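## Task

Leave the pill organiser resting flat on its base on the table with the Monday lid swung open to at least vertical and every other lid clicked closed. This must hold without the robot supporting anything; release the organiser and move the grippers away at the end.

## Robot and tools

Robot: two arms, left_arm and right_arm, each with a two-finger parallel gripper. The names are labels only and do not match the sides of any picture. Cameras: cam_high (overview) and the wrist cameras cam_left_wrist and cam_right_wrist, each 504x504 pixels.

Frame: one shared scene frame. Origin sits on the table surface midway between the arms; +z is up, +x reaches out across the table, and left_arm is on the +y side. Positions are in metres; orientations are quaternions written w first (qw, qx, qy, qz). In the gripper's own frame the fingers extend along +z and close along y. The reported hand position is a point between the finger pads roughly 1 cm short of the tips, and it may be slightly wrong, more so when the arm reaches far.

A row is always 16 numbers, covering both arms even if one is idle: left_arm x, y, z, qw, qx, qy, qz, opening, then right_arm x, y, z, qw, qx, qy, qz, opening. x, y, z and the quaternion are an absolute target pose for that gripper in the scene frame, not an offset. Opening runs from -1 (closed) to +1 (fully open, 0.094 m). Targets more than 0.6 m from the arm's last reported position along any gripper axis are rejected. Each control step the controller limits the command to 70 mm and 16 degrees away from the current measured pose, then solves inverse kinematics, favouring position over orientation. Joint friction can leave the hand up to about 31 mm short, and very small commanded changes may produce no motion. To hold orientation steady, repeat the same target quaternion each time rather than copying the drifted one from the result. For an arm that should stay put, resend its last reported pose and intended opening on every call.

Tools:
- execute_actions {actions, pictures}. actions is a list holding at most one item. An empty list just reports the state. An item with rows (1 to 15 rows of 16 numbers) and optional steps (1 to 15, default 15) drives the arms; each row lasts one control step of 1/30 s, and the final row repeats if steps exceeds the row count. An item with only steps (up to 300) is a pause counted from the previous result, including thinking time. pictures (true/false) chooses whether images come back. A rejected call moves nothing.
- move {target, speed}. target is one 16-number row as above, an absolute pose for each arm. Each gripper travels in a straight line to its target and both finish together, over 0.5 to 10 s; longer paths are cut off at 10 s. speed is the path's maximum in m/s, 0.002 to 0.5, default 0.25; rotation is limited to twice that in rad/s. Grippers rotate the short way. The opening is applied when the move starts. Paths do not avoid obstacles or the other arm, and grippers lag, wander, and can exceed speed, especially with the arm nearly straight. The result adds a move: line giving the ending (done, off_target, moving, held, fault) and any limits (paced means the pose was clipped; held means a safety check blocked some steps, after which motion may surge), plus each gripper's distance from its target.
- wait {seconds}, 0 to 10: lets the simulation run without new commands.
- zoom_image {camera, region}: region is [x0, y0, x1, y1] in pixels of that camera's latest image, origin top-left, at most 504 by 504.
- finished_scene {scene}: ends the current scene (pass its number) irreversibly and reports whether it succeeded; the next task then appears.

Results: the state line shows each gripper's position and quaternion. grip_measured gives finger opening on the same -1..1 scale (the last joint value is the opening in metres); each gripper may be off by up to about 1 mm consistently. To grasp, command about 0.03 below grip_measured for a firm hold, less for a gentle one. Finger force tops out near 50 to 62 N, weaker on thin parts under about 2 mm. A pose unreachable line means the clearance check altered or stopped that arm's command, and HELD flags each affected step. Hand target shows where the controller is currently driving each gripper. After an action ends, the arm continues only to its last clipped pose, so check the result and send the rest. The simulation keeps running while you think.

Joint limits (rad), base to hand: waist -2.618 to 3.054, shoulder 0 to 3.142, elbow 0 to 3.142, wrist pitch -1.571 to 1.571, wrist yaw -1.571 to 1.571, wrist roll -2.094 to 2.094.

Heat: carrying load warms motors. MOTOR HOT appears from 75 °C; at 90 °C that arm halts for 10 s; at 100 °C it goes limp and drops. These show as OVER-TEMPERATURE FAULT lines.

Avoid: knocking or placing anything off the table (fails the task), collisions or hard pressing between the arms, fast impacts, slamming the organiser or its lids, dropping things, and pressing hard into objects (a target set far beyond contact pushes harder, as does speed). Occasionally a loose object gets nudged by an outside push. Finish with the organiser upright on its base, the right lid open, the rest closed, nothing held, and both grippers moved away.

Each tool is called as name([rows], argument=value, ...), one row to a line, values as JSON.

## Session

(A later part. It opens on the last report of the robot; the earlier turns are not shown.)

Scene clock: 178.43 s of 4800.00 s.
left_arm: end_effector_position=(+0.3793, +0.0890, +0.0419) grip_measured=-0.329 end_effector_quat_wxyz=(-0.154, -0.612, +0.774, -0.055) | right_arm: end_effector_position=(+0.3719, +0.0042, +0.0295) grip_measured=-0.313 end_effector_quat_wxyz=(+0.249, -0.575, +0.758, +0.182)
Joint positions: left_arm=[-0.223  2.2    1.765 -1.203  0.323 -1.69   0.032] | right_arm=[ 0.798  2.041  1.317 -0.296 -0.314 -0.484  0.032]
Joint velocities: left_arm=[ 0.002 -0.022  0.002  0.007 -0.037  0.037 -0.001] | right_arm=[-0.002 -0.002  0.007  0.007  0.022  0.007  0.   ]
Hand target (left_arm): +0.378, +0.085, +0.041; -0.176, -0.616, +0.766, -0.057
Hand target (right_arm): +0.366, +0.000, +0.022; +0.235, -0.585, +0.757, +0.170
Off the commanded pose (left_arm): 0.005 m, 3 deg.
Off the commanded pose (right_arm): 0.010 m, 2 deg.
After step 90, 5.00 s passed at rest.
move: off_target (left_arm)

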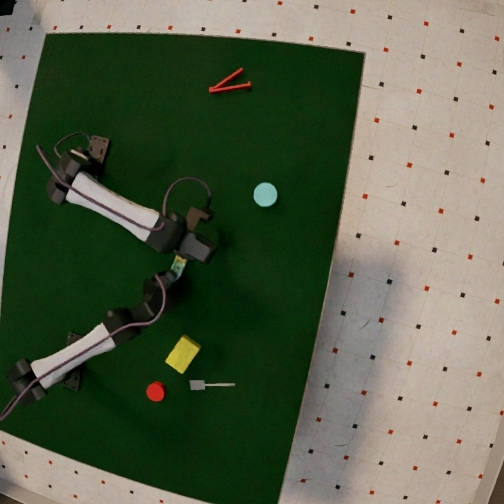

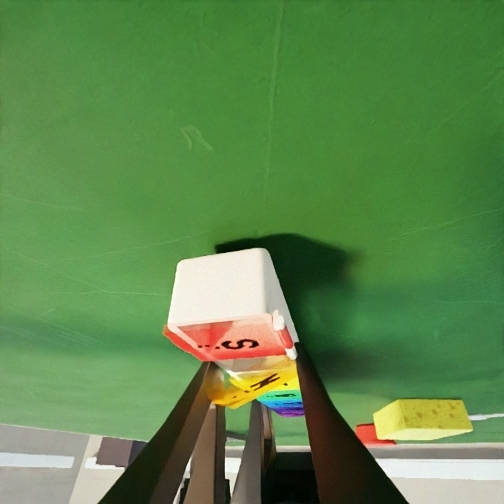

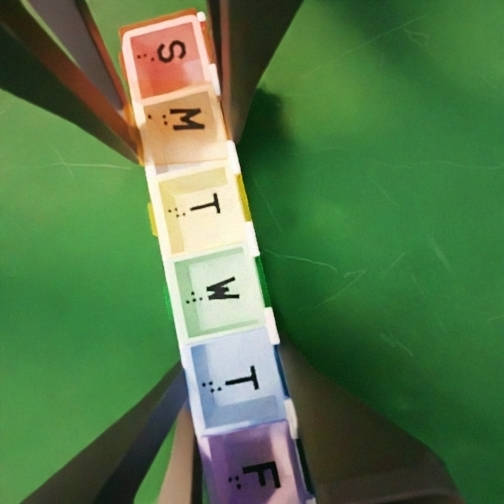

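move(target=[0.381,0.085,0.047,0.220,0.632,-0.768,0.005,-0.5,0.366,0.0,0.022,0.235,-0.585,0.758,0.170,-0.45], speed=0.02)

Scene clock: 188.20 s of 4800.00 s.
left_arm: end_effector_position=(+0.3825, +0.0893, +0.0478) grip_measured=-0.334 end_effector_quat_wxyz=(+0.194, +0.621, -0.760, +0.002) | right_arm: end_effector_position=(+0.3745, +0.0050, +0.0306) grip_measured=-0.313 end_effector_quat_wxyz=(+0.255, -0.578, +0.755, +0.178)
Joint positions: left_arm=[-0.214  2.351  2.024 -1.446  0.336 -1.69   0.031] | right_arm=[ 0.798  2.041  1.317 -0.285 -0.307 -0.492  0.032]
Joint velocities: left_arm=[ 0.002 -0.007  0.017 -0.154 -0.051  0.007 -0.001] | right_arm=[-0.007  0.012  0.012 -0.022 -0.022  0.037  0.   ]
Hand target (left_arm): +0.382, +0.085, +0.048; -0.215, -0.621, +0.753, -0.006
Hand target (right_arm): +0.366, +0.000, +0.022; +0.235, -0.585, +0.758, +0.170
Off the commanded pose (left_arm): 0.005 m, 3 deg.
Off the commanded pose (right_arm): 0.013 m, 3 deg.
After step 90, 2.43 s passed at rest.
move: off_target (left_arm, right_arm)

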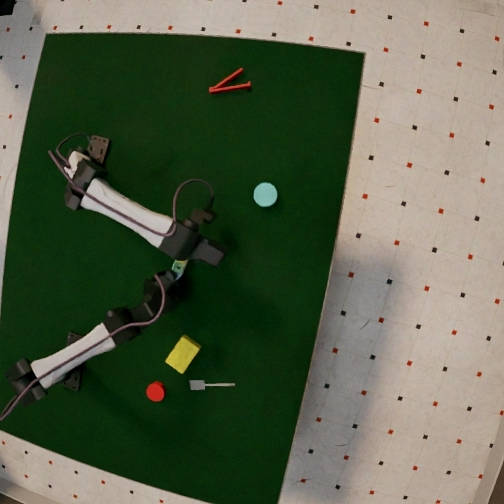

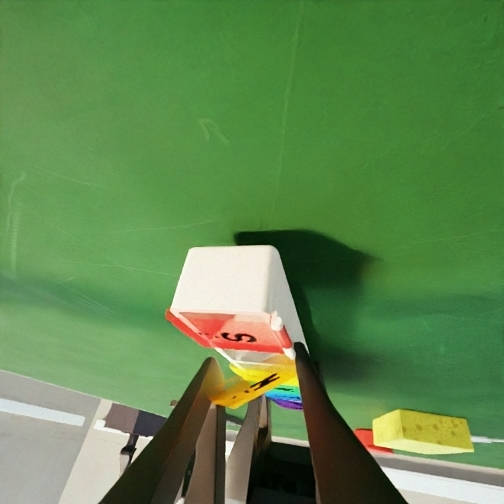

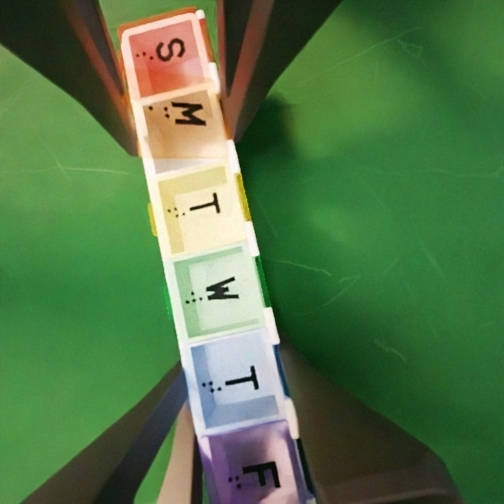

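move(target=[0.386,0.085,0.056,0.220,0.632,-0.768,0.005,-0.5,0.366,0.0,0.018,0.235,-0.585,0.758,0.170,-0.45], speed=0.015)

Scene clock: 204.87 s of 4800.00 s.
left_arm: end_effector_position=(+0.3854, +0.0911, +0.0526) grip_measured=-0.334 end_effector_quat_wxyz=(+0.194, +0.622, -0.758, -0.007) | right_arm: end_effector_position=(+0.3769, +0.0070, +0.0326) grip_measured=-0.313 end_effector_quat_wxyz=(+0.263, -0.577, +0.752, +0.178)
Joint positions: left_arm=[-0.211  2.378  2.089 -1.5    0.327 -1.69   0.031] | right_arm=[ 0.798  2.041  1.317 -0.269 -0.306 -0.492  0.032]
Joint velocities: left_arm=[-0.012 -0.012  0.002 -0.022  0.022  0.007 -0.   ] | right_arm=[-0.002  0.007  0.007 -0.007 -0.022  0.066  0.   ]
Hand target (left_arm): +0.386, +0.085, +0.056; -0.215, -0.621, +0.754, -0.006
Hand target (right_arm): +0.366, +0.000, +0.018; +0.235, -0.585, +0.757, +0.170
Off the commanded pose (left_arm): 0.007 m, 3 deg.
Off the commanded pose (right_arm): 0.020 m, 4 deg.
After step 90, 11.90 s passed at rest.
move: off_target (left_arm, right_arm)

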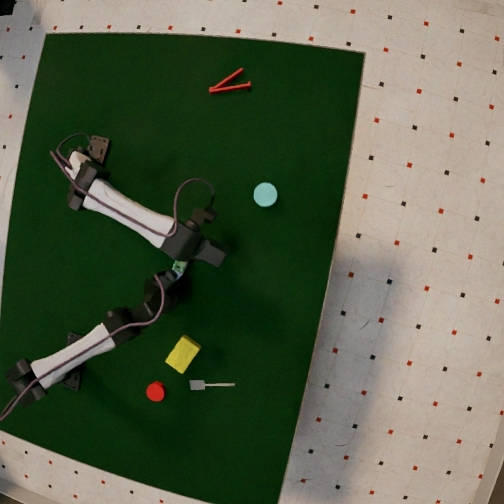

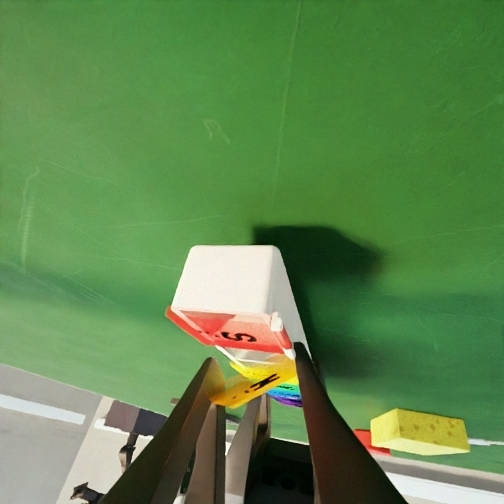

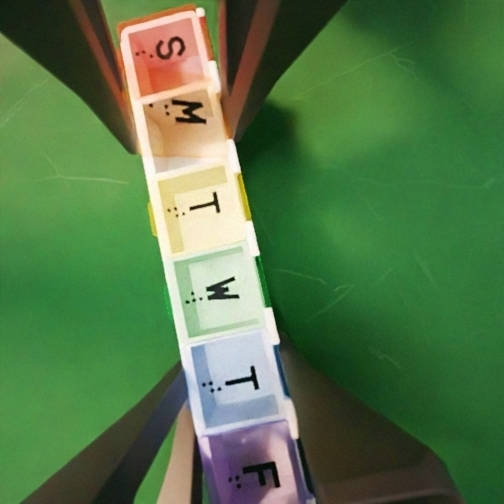

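move(target=[0.377,0.086,0.030,0.1392,0.6077,-0.7757,0.1047,-0.5,0.366,0.0,0.022,0.235,-0.585,0.758,0.170,-0.45], speed=0.03)

move(target=[0.377,0.086,0.030,0.1392,0.6077,-0.7757,0.1047,0.35,0.366,0.0,0.022,0.235,-0.585,0.758,0.170,-0.45], speed=0.03)

Scene clock: 223.83 s of 4800.00 s.
left_arm: end_effector_position=(+0.3773, +0.0886, +0.0353) grip_measured=-0.335 end_effector_quat_wxyz=(-0.147, -0.611, +0.771, -0.101) | right_arm: end_effector_position=(+0.3721, +0.0025, +0.0283) grip_measured=-0.313 end_effector_quat_wxyz=(+0.249, -0.584, +0.753, +0.172)
Joint positions: left_arm=[-0.211  2.117  1.6   -1.033  0.359 -1.696  0.031] | right_arm=[ 0.8    2.04   1.317 -0.302 -0.301 -0.508  0.032]
Joint velocities: left_arm=[ 0.007 -0.007 -0.012 -0.051  0.022  0.11  -0.   ] | right_arm=[ 0.012  0.012 -0.002  0.081  0.022 -0.051  0.   ]
Hand target (left_arm): +0.376, +0.086, +0.029; -0.139, -0.606, +0.776, -0.104
Hand target (right_arm): +0.366, +0.000, +0.022; +0.235, -0.585, +0.758, +0.170
Off the commanded pose (left_arm): 0.006 m, 1 deg.
Off the commanded pose (right_arm): 0.009 m, 2 deg.
After step 90, 11.50 s passed at rest.
move: done

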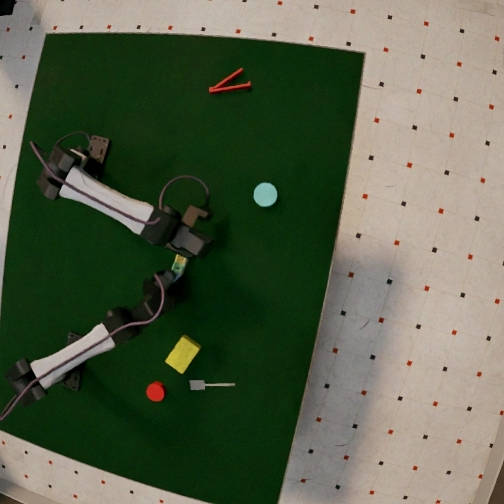

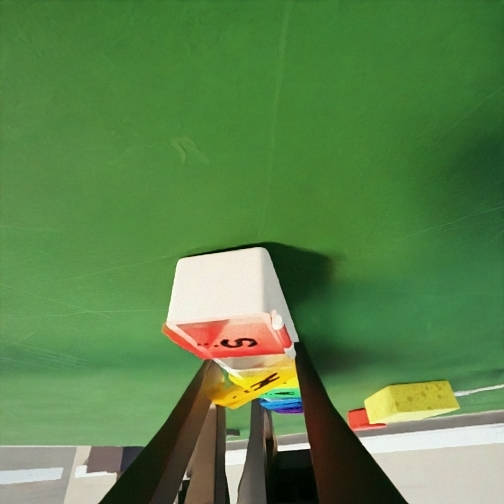

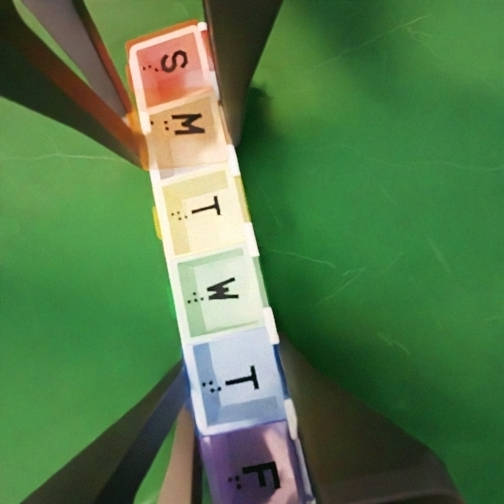

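Scene clock: 224.60 s of 4800.00 s.
left_arm: end_effector_position=(+0.3817, +0.0874, +0.0352) grip_measured=+0.348 end_effector_quat_wxyz=(-0.141, -0.610, +0.772, -0.109) | right_arm: end_effector_position=(+0.3722, +0.0026, +0.0284) grip_measured=-0.313 end_effector_quat_wxyz=(+0.249, -0.584, +0.753, +0.172)
Joint positions: left_arm=[-0.211  2.117  1.6   -1.013  0.356 -1.696  0.063] | right_arm=[ 0.8    2.04   1.317 -0.302 -0.301 -0.508  0.032]
Joint velocities: left_arm=[ 0.012 -0.012  0.012  0.037  0.007 -0.007  0.   ] | right_arm=[-0.007  0.012  0.012 -0.022 -0.007  0.081 -0.   ]
Hand target (left_arm): +0.377, +0.086, +0.030; -0.139, -0.607, +0.775, -0.104
Hand target (right_arm): +0.366, +0.000, +0.022; +0.235, -0.585, +0.758, +0.170
Off the commanded pose (left_arm): 0.007 m, 1 deg.
Off the commanded pose (right_arm): 0.009 m, 2 deg.
move: done

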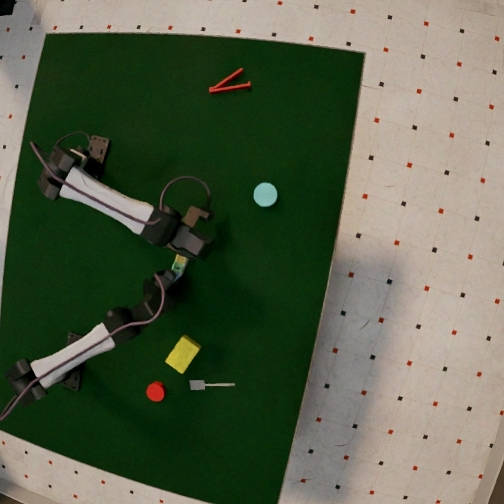

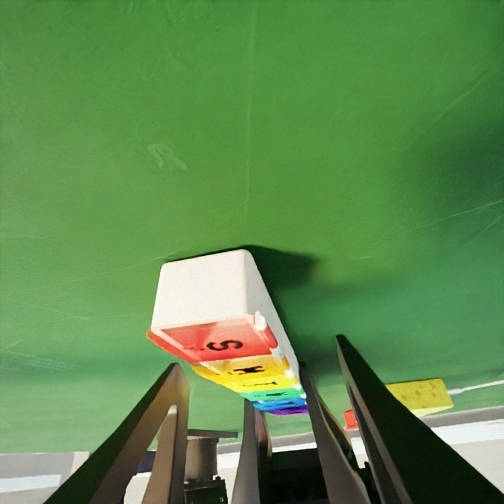

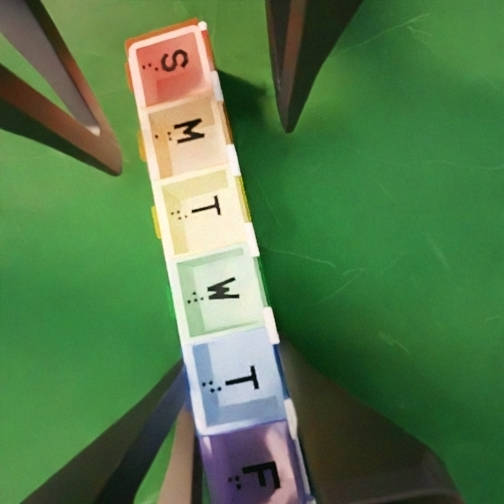

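move(target=[0.372,0.088,0.028,0.0403,0.5774,-0.7833,0.2269,0.35,0.366,0.0,0.022,0.235,-0.585,0.758,0.170,-0.45], speed=0.05)

move(target=[0.370,0.088,0.010,0.0403,0.5774,-0.7833,0.2269,0.35,0.366,0.0,0.022,0.235,-0.585,0.758,0.170,-0.45], speed=0.04)

Scene clock: 234.10 s of 4800.00 s.
left_arm: end_effector_position=(+0.3760, +0.0899, +0.0248) grip_measured=+0.348 end_effector_quat_wxyz=(-0.045, -0.579, +0.783, -0.224) | right_arm: end_effector_position=(+0.3722, +0.0026, +0.0284) grip_measured=-0.313 end_effector_quat_wxyz=(+0.249, -0.584, +0.753, +0.172)
Joint positions: left_arm=[-0.228  1.879  1.158 -0.506  0.312 -1.696  0.063] | right_arm=[ 0.8    2.04   1.317 -0.302 -0.301 -0.508  0.032]
Joint velocities: left_arm=[ 0.012 -0.017  0.007  0.007 -0.022  0.022 -0.001] | right_arm=[-0.012 -0.012 -0.002  0.007  0.007  0.007 -0.001]
Hand target (left_arm): +0.372, +0.088, +0.026; -0.040, -0.576, +0.784, -0.226
Hand target (right_arm): +0.366, +0.000, +0.022; +0.235, -0.585, +0.758, +0.170
Off the commanded pose (left_arm): 0.005 m, 1 deg.
Off the commanded pose (right_arm): 0.009 m, 2 deg.
After step 90, 2.90 s passed at rest.
move: done

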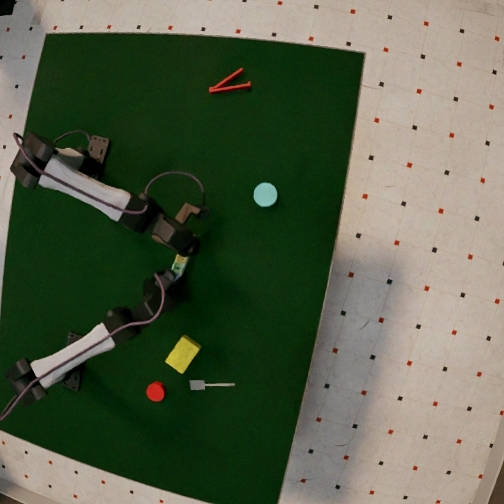

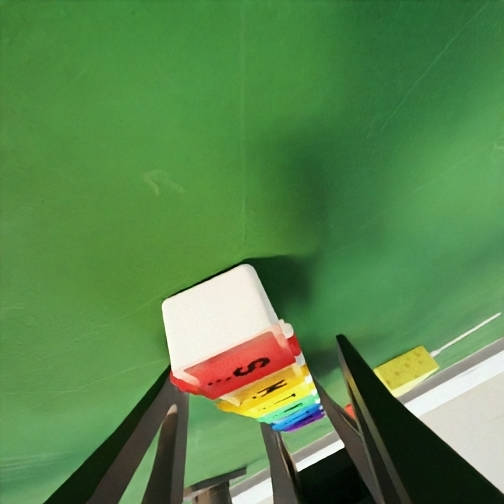

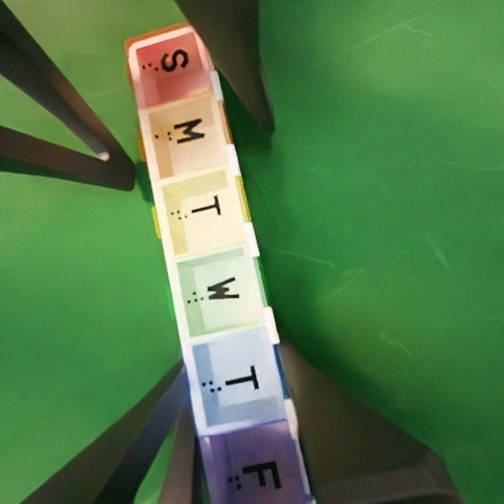

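Scene clock: 234.87 s of 4800.00 s.
left_arm: end_effector_position=(+0.3815, +0.0861, +0.0245) grip_measured=+0.348 end_effector_quat_wxyz=(-0.037, -0.575, +0.780, -0.245) | right_arm: end_effector_position=(+0.3722, +0.0026, +0.0284) grip_measured=-0.313 end_effector_quat_wxyz=(+0.249, -0.584, +0.753, +0.172)
Joint positions: left_arm=[-0.228  1.875  1.131 -0.435  0.321 -1.703  0.063] | right_arm=[ 0.8    2.04   1.317 -0.302 -0.301 -0.508  0.032]
Joint velocities: left_arm=[-0.012  0.007 -0.002 -0.037  0.007 -0.037 -0.001] | right_arm=[-0.007  0.012  0.002  0.051 -0.007  0.007  0.   ]
Hand target (left_arm): +0.370, +0.088, +0.010; -0.040, -0.577, +0.784, -0.226
Hand target (right_arm): +0.366, +0.000, +0.022; +0.235, -0.585, +0.758, +0.170
Off the commanded pose (left_arm): 0.019 m, 2 deg.
Off the commanded pose (right_arm): 0.009 m, 2 deg.
move: off_target (left_arm)

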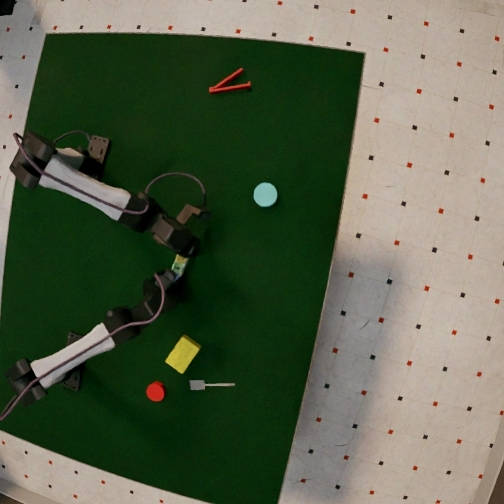

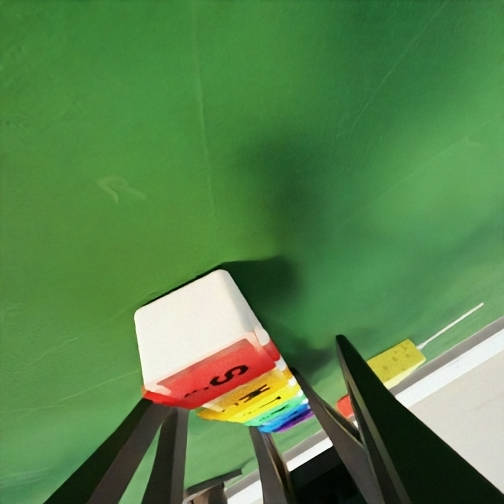

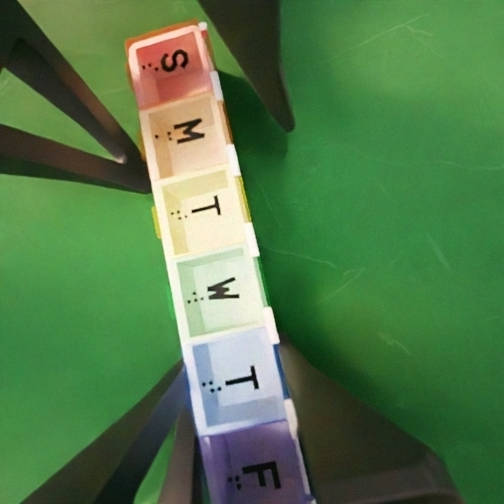

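move(target=[0.375,0.088,0.018,0.0403,0.5774,-0.7833,0.2269,-0.5,0.366,0.0,0.022,0.235,-0.585,0.758,0.170,-0.45], speed=0.03)

zoom_image(camera="cam_right_wrist", region=[70, 10, 310, 250])

Scene clock: 240.87 s of 4800.00 s.
left_arm: end_effector_position=(+0.3795, +0.0870, +0.0234) grip_measured=-0.294 end_effector_quat_wxyz=(-0.039, -0.576, +0.780, -0.241) | right_arm: end_effector_position=(+0.3741, +0.0022, +0.0294) grip_measured=-0.313 end_effector_quat_wxyz=(+0.252, -0.582, +0.754, +0.170)
Joint positions: left_arm=[-0.228  1.875  1.13  -0.445  0.32  -1.704  0.033] | right_arm=[ 0.798  2.039  1.317 -0.298 -0.296 -0.506  0.032]
Joint velocities: left_arm=[-0.022 -0.007 -0.002 -0.022 -0.022  0.007  0.001] | right_arm=[-0.002 -0.022 -0.002  0.022 -0.022 -0.037 -0.001]
Hand target (left_arm): +0.375, +0.088, +0.018; -0.040, -0.577, +0.783, -0.227
Hand target (right_arm): +0.366, +0.000, +0.022; +0.235, -0.585, +0.758, +0.170
Off the commanded pose (left_arm): 0.007 m, 2 deg.
Off the commanded pose (right_arm): 0.011 m, 2 deg.
After step 90, 2.10 s passed at rest.
move: off_target (right_arm)

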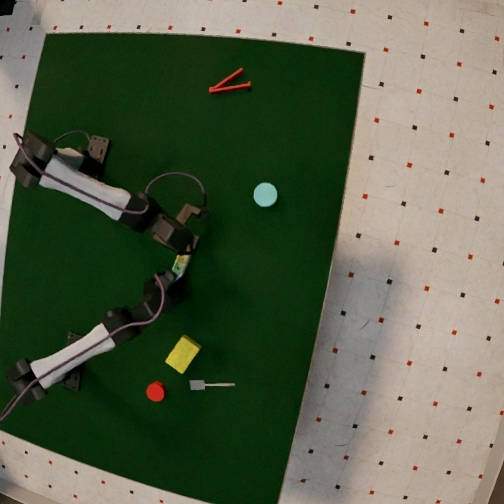

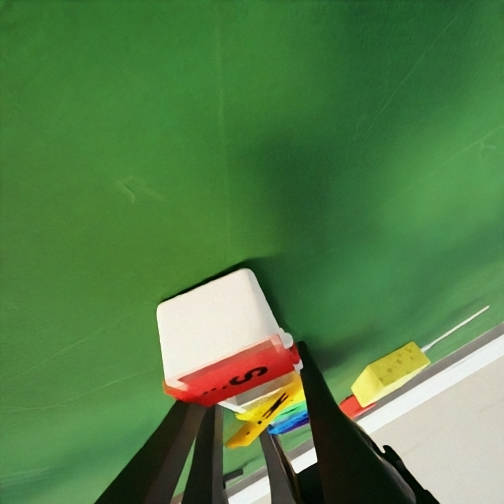

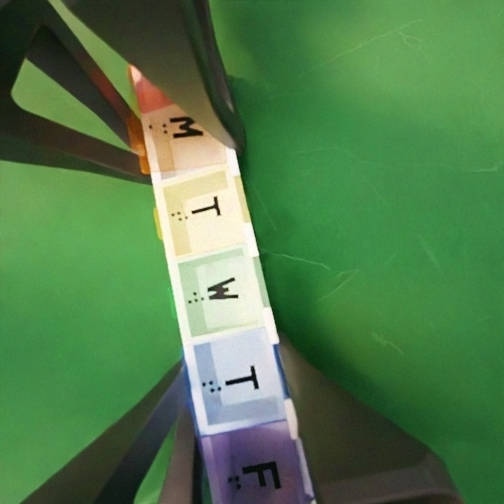

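Region (70, 10, 310, 250) of cam_right_wrist's 504x504 image, scaled by 2.100, with more detail than that image has.

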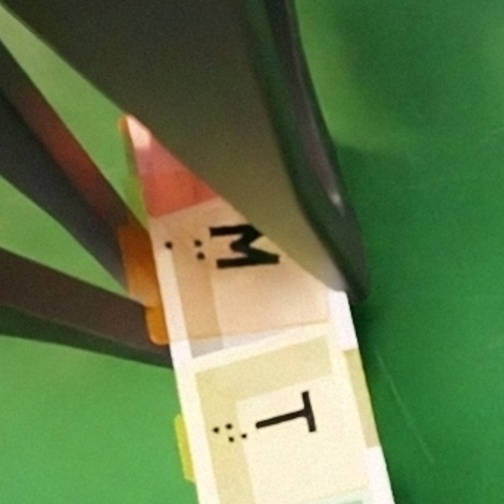

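Lid lifted on closing, as in scene 1. Rotate.

move(target=[0.377,0.086,0.031,0.1392,0.6077,-0.7757,0.1047,-0.5,0.366,0.0,0.022,0.235,-0.585,0.758,0.170,-0.45], speed=0.03)

Scene clock: 250.50 s of 4800.00 s.
left_arm: end_effector_position=(+0.3793, +0.0888, +0.0335) grip_measured=-0.318 end_effector_quat_wxyz=(-0.115, -0.598, +0.785, -0.109) | right_arm: end_effector_position=(+0.3721, +0.0047, +0.0307) grip_measured=-0.313 end_effector_quat_wxyz=(+0.250, -0.571, +0.760, +0.184)
Joint positions: left_arm=[-0.228  2.085  1.552 -0.97   0.31  -1.682  0.032] | right_arm=[ 0.798  2.039  1.317 -0.294 -0.315 -0.474  0.032]
Joint velocities: left_arm=[ 0.007  0.002  0.007  0.037 -0.037 -0.022 -0.   ] | right_arm=[-0.012 -0.017 -0.002 -0.007  0.007  0.007 -0.   ]
Hand target (left_arm): +0.377, +0.086, +0.033; -0.139, -0.609, +0.774, -0.106
Hand target (right_arm): +0.366, +0.000, +0.022; +0.235, -0.585, +0.758, +0.170
Off the commanded pose (left_arm): 0.004 m, 3 deg.
Off the commanded pose (right_arm): 0.012 m, 3 deg.
After step 90, 0.67 s passed at rest.
move: off_target (left_arm, right_arm)

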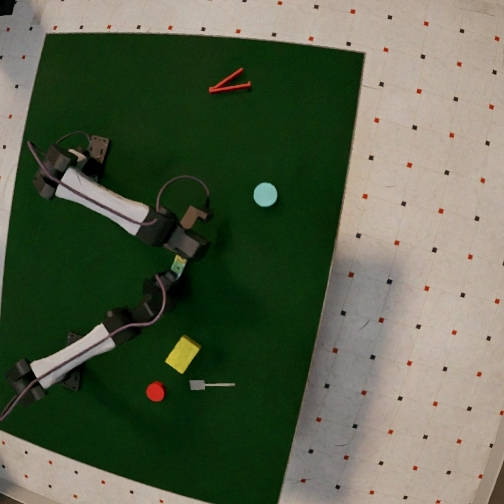

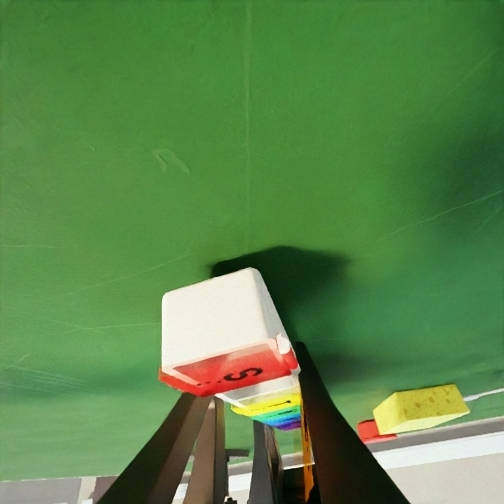

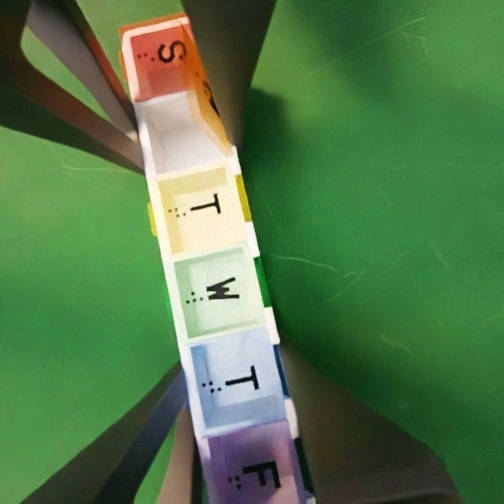

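Same ~70° state. Repeat the opening step from scene 1.

move(target=[0.381,0.087,0.036,0.1392,0.6077,-0.7757,0.1047,0.5,0.366,0.0,0.022,0.235,-0.585,0.758,0.170,-0.45], speed=0.02)

Scene clock: 262.93 s of 4800.00 s.
left_arm: end_effector_position=(+0.3813, +0.0828, +0.0448) grip_measured=+0.498 end_effector_quat_wxyz=(-0.126, -0.598, +0.783, -0.119) | right_arm: end_effector_position=(+0.3716, +0.0017, +0.0285) grip_measured=-0.313 end_effector_quat_wxyz=(+0.246, -0.578, +0.758, +0.175)
Joint positions: left_arm=[-0.228  2.085  1.591 -1.003  0.34  -1.686  0.07 ] | right_arm=[ 0.798  2.039  1.317 -0.308 -0.303 -0.492  0.032]
Joint velocities: left_arm=[ 0.007  0.007  0.007 -0.066 -0.022 -0.037 -0.001] | right_arm=[-0.002 -0.017 -0.007  0.037  0.051  0.11  -0.   ]
Hand target (left_arm): +0.381, +0.087, +0.036; -0.139, -0.608, +0.775, -0.105
Hand target (right_arm): +0.366, +0.000, +0.022; +0.235, -0.585, +0.758, +0.170
Off the commanded pose (left_arm): 0.010 m, 3 deg.
Off the commanded pose (right_arm): 0.009 m, 2 deg.
After step 90, 7.80 s passed at rest.
move: off_target (left_arm)

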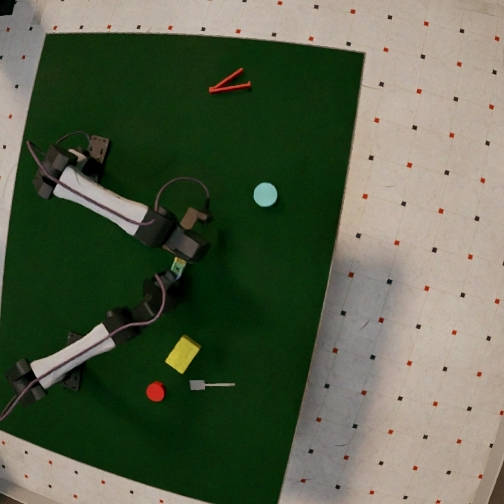

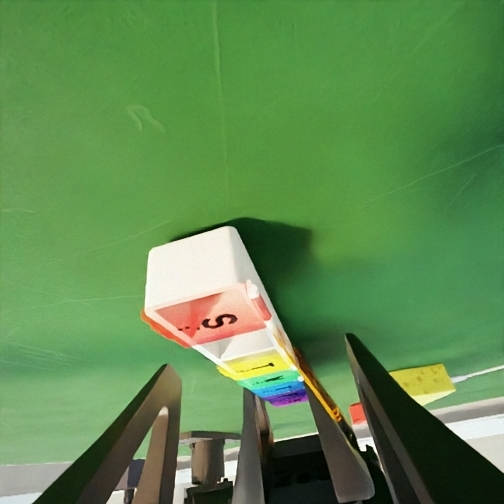

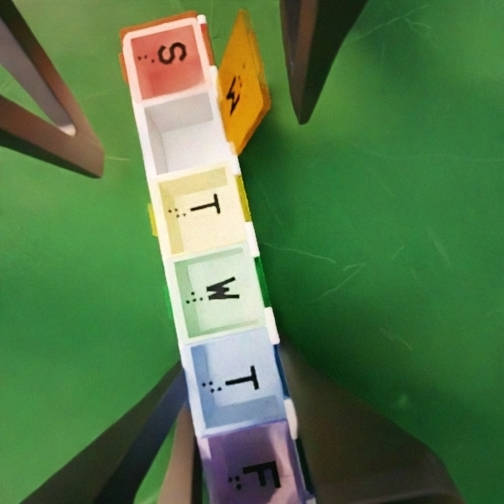

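move(target=[0.378,0.095,0.12,0.10,0.60,-0.78,0.15,0.5,0.366,0.0,0.020,0.235,-0.585,0.758,0.170,-0.45], speed=0.1)

move(target=[0.32,0.22,0.17,0.06,0.65,-0.74,0.15,0.5,0.368,0.0,0.022,0.235,-0.585,0.758,0.170,0.25], speed=0.25)

move(target=[0.30,0.26,0.17,0.06,0.65,-0.74,0.15,0.5,0.35,-0.03,0.11,0.235,-0.585,0.758,0.170,0.25], speed=0.15)

Scene clock: 273.27 s of 4800.00 s.
left_arm: end_effector_position=(+0.3768, +0.0893, +0.1120) grip_measured=+0.498 end_effector_quat_wxyz=(-0.105, -0.596, +0.782, -0.150) | right_arm: end_effector_position=(+0.3715, +0.0016, +0.0284) grip_measured=-0.313 end_effector_quat_wxyz=(+0.246, -0.578, +0.758, +0.175)
Joint positions: left_arm=[-0.218  1.949  1.656 -1.13   0.338 -1.686  0.07 ] | right_arm=[ 0.798  2.039  1.317 -0.308 -0.303 -0.493  0.032]
Joint velocities: left_arm=[-0.002 -0.022 -0.002  0.007 -0.081  0.051 -0.001] | right_arm=[ 0.002 -0.007  0.007 -0.022  0.022 -0.051 -0.001]
Hand target (left_arm): +0.378, +0.095, +0.119; -0.100, -0.599, +0.780, -0.150
Hand target (right_arm): +0.366, +0.000, +0.020; +0.235, -0.585, +0.758, +0.170
Off the commanded pose (left_arm): 0.010 m, 1 deg.
Off the commanded pose (right_arm): 0.010 m, 2 deg.
After step 90, 6.07 s passed at rest.
move: done

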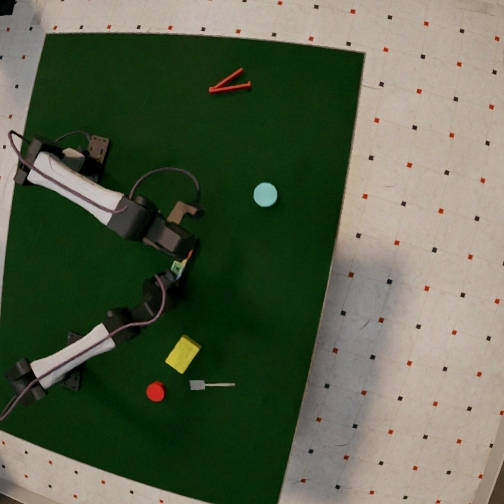

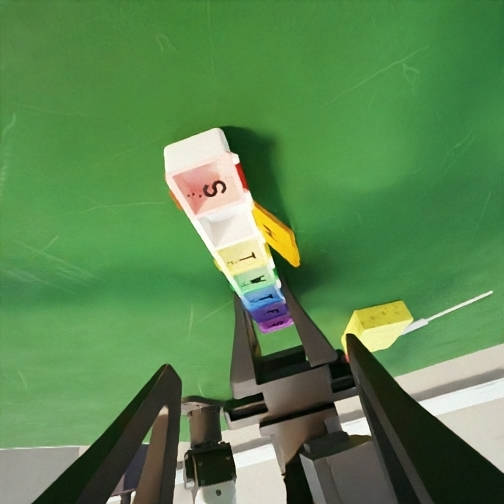

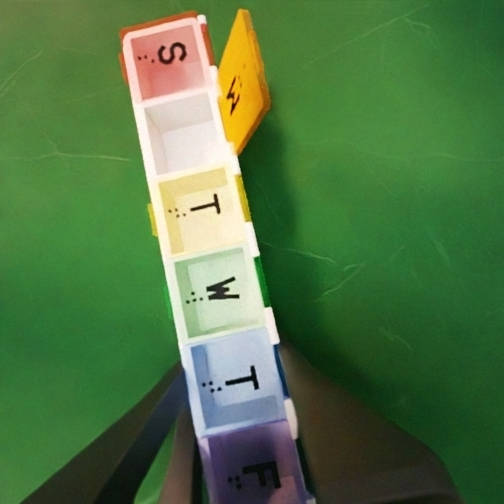

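Scene clock: 274.43 s of 4800.00 s.
left_arm: end_effector_position=(+0.3294, +0.2136, +0.1737) grip_measured=+0.498 end_effector_quat_wxyz=(+0.052, +0.649, -0.741, +0.166) | right_arm: end_effector_position=(+0.3709, +0.0011, +0.0279) grip_measured=+0.248 end_effector_quat_wxyz=(+0.244, -0.579, +0.758, +0.175)
Joint positions: left_arm=[ 0.081  1.591  1.473 -1.288  0.31  -1.523  0.07 ] | right_arm=[ 0.798  2.039  1.317 -0.312 -0.303 -0.495  0.059]
Joint velocities: left_arm=[ 0.002 -0.032 -0.007 -0.007 -0.007  0.095  0.   ] | right_arm=[ 0.002 -0.007 -0.007  0.022 -0.022 -0.022 -0.001]
Hand target (left_arm): +0.319, +0.217, +0.169; -0.061, -0.651, +0.741, -0.153
Hand target (right_arm): +0.368, +0.000, +0.022; +0.235, -0.585, +0.758, +0.170
Off the commanded pose (left_arm): 0.012 m, 2 deg.
Off the commanded pose (right_arm): 0.007 m, 1 deg.
move: off_target (left_arm)

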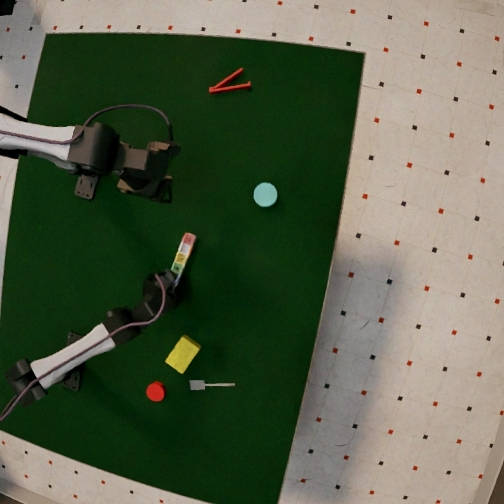

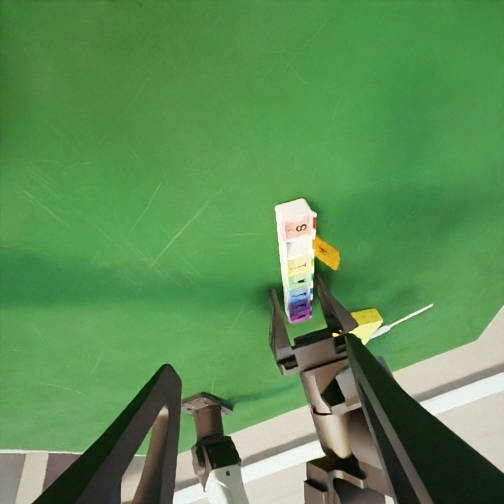

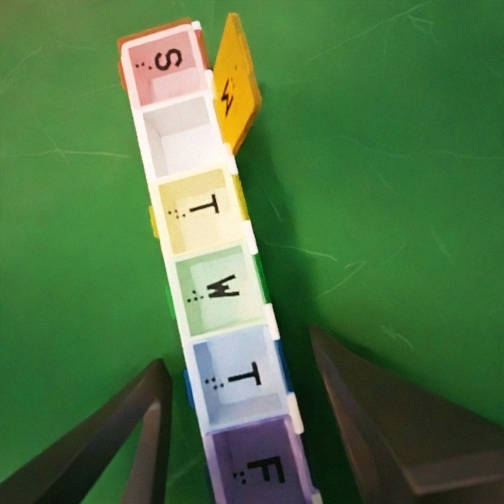

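Scene clock: 275.67 s of 4800.00 s.
left_arm: end_effector_position=(+0.3103, +0.2580, +0.1708) grip_measured=+0.498 end_effector_quat_wxyz=(+0.051, +0.650, -0.743, +0.155) | right_arm: end_effector_position=(+0.3444, -0.0304, +0.1001) grip_measured=+0.248 end_effector_quat_wxyz=(+0.227, -0.584, +0.761, +0.169)
Joint positions: left_arm=[ 0.23   1.546  1.424 -1.346  0.312 -1.364  0.07 ] | right_arm=[ 0.785  1.82   1.342 -0.598 -0.303 -0.521  0.059]
Joint velocities: left_arm=[-0.012 -0.007 -0.007 -0.081  0.007 -0.125  0.   ] | right_arm=[ 0.017 -0.012 -0.012 -0.022  0.007  0.022 -0.001]
Hand target (left_arm): +0.300, +0.259, +0.170; -0.060, -0.651, +0.741, -0.152
Hand target (right_arm): +0.348, -0.031, +0.110; +0.235, -0.585, +0.758, +0.169
Off the commanded pose (left_arm): 0.010 m, 1 deg.
Off the commanded pose (right_arm): 0.011 m, 1 deg.
move: off_target (right_arm)

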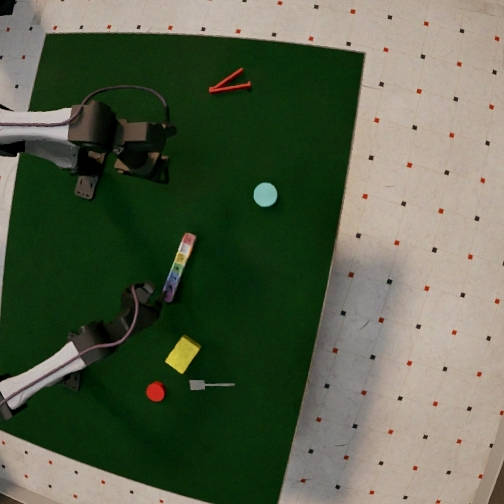

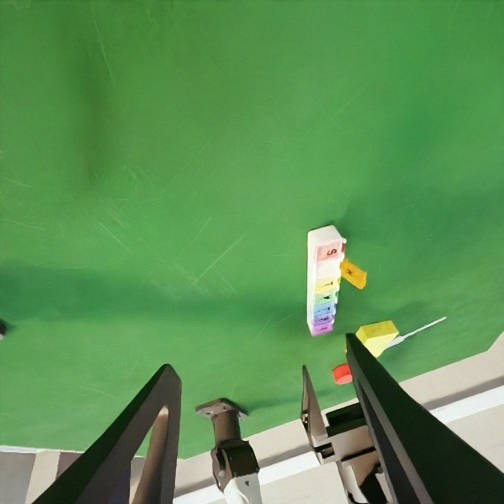

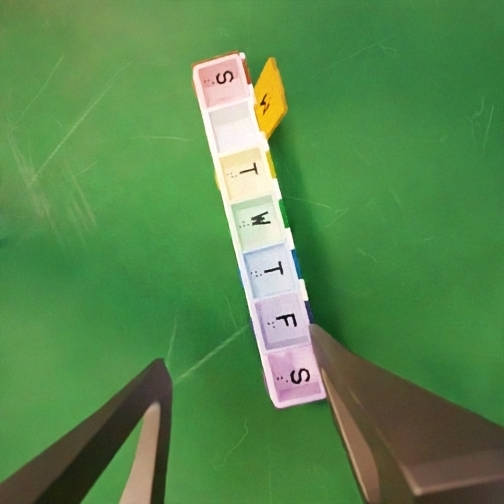

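zoom_image(camera="cam_right_wrist", region=[170, 40, 320, 200])

move(target=[0.30,0.27,0.17,0.06,0.65,-0.74,0.15,0.5,0.27,-0.24,0.17,0.15,-0.66,0.72,0.10,0.5], speed=0.3)

Region (170, 40, 320, 200) of cam_right_wrist's 504x504 image, scaled by 3.150, with more detail than that image has; it fills the left 472 columns of this view, and the rest is white.

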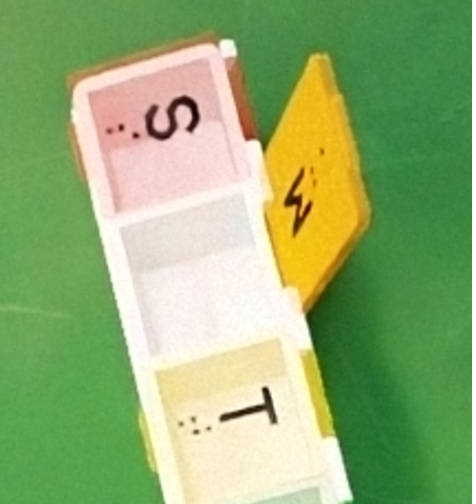

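Scene clock: 281.67 s of 4800.00 s.
left_arm: end_effector_position=(+0.3077, +0.2687, +0.1705) grip_measured=+0.498 end_effector_quat_wxyz=(+0.051, +0.649, -0.744, +0.153) | right_arm: end_effector_position=(+0.2692, -0.2388, +0.1646) grip_measured=+0.498 end_effector_quat_wxyz=(-0.150, +0.665, -0.725, -0.095)
Joint positions: left_arm=[ 0.268  1.546  1.424 -1.36   0.312 -1.321  0.07 ] | right_arm=[ 0.359  1.323  1.197 -1.252 -0.303 -1.17   0.07 ]
Joint velocities: left_arm=[ 0.007  0.002  0.002 -0.066 -0.051  0.081 -0.   ] | right_arm=[ 0.002  0.002  0.002 -0.081 -0.007 -0.081 -0.   ]
Hand target (left_arm): +0.300, +0.269, +0.170; -0.060, -0.651, +0.741, -0.151
Hand target (right_arm): +0.268, -0.243, +0.166; -0.148, +0.667, -0.725, -0.091
Off the commanded pose (left_arm): 0.008 m, 1 deg.
Off the commanded pose (right_arm): 0.006 m, 1 deg.
After step 90, 1.50 s passed at rest.
move: done

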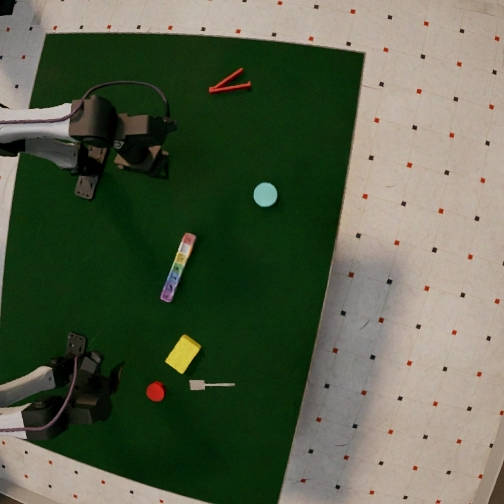

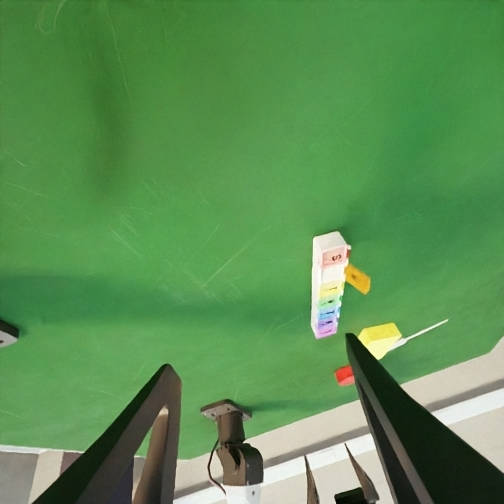

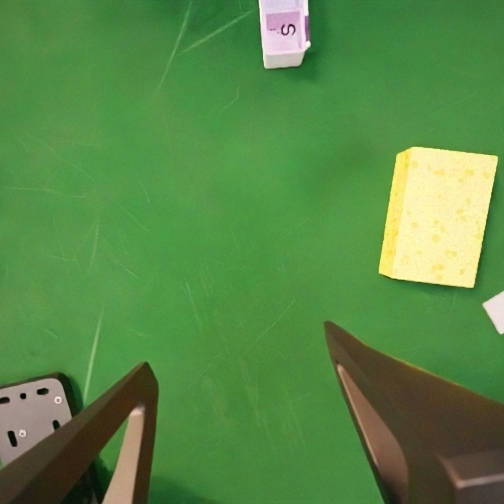

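finished_scene(scene=2)

The scene is finished: the task was done.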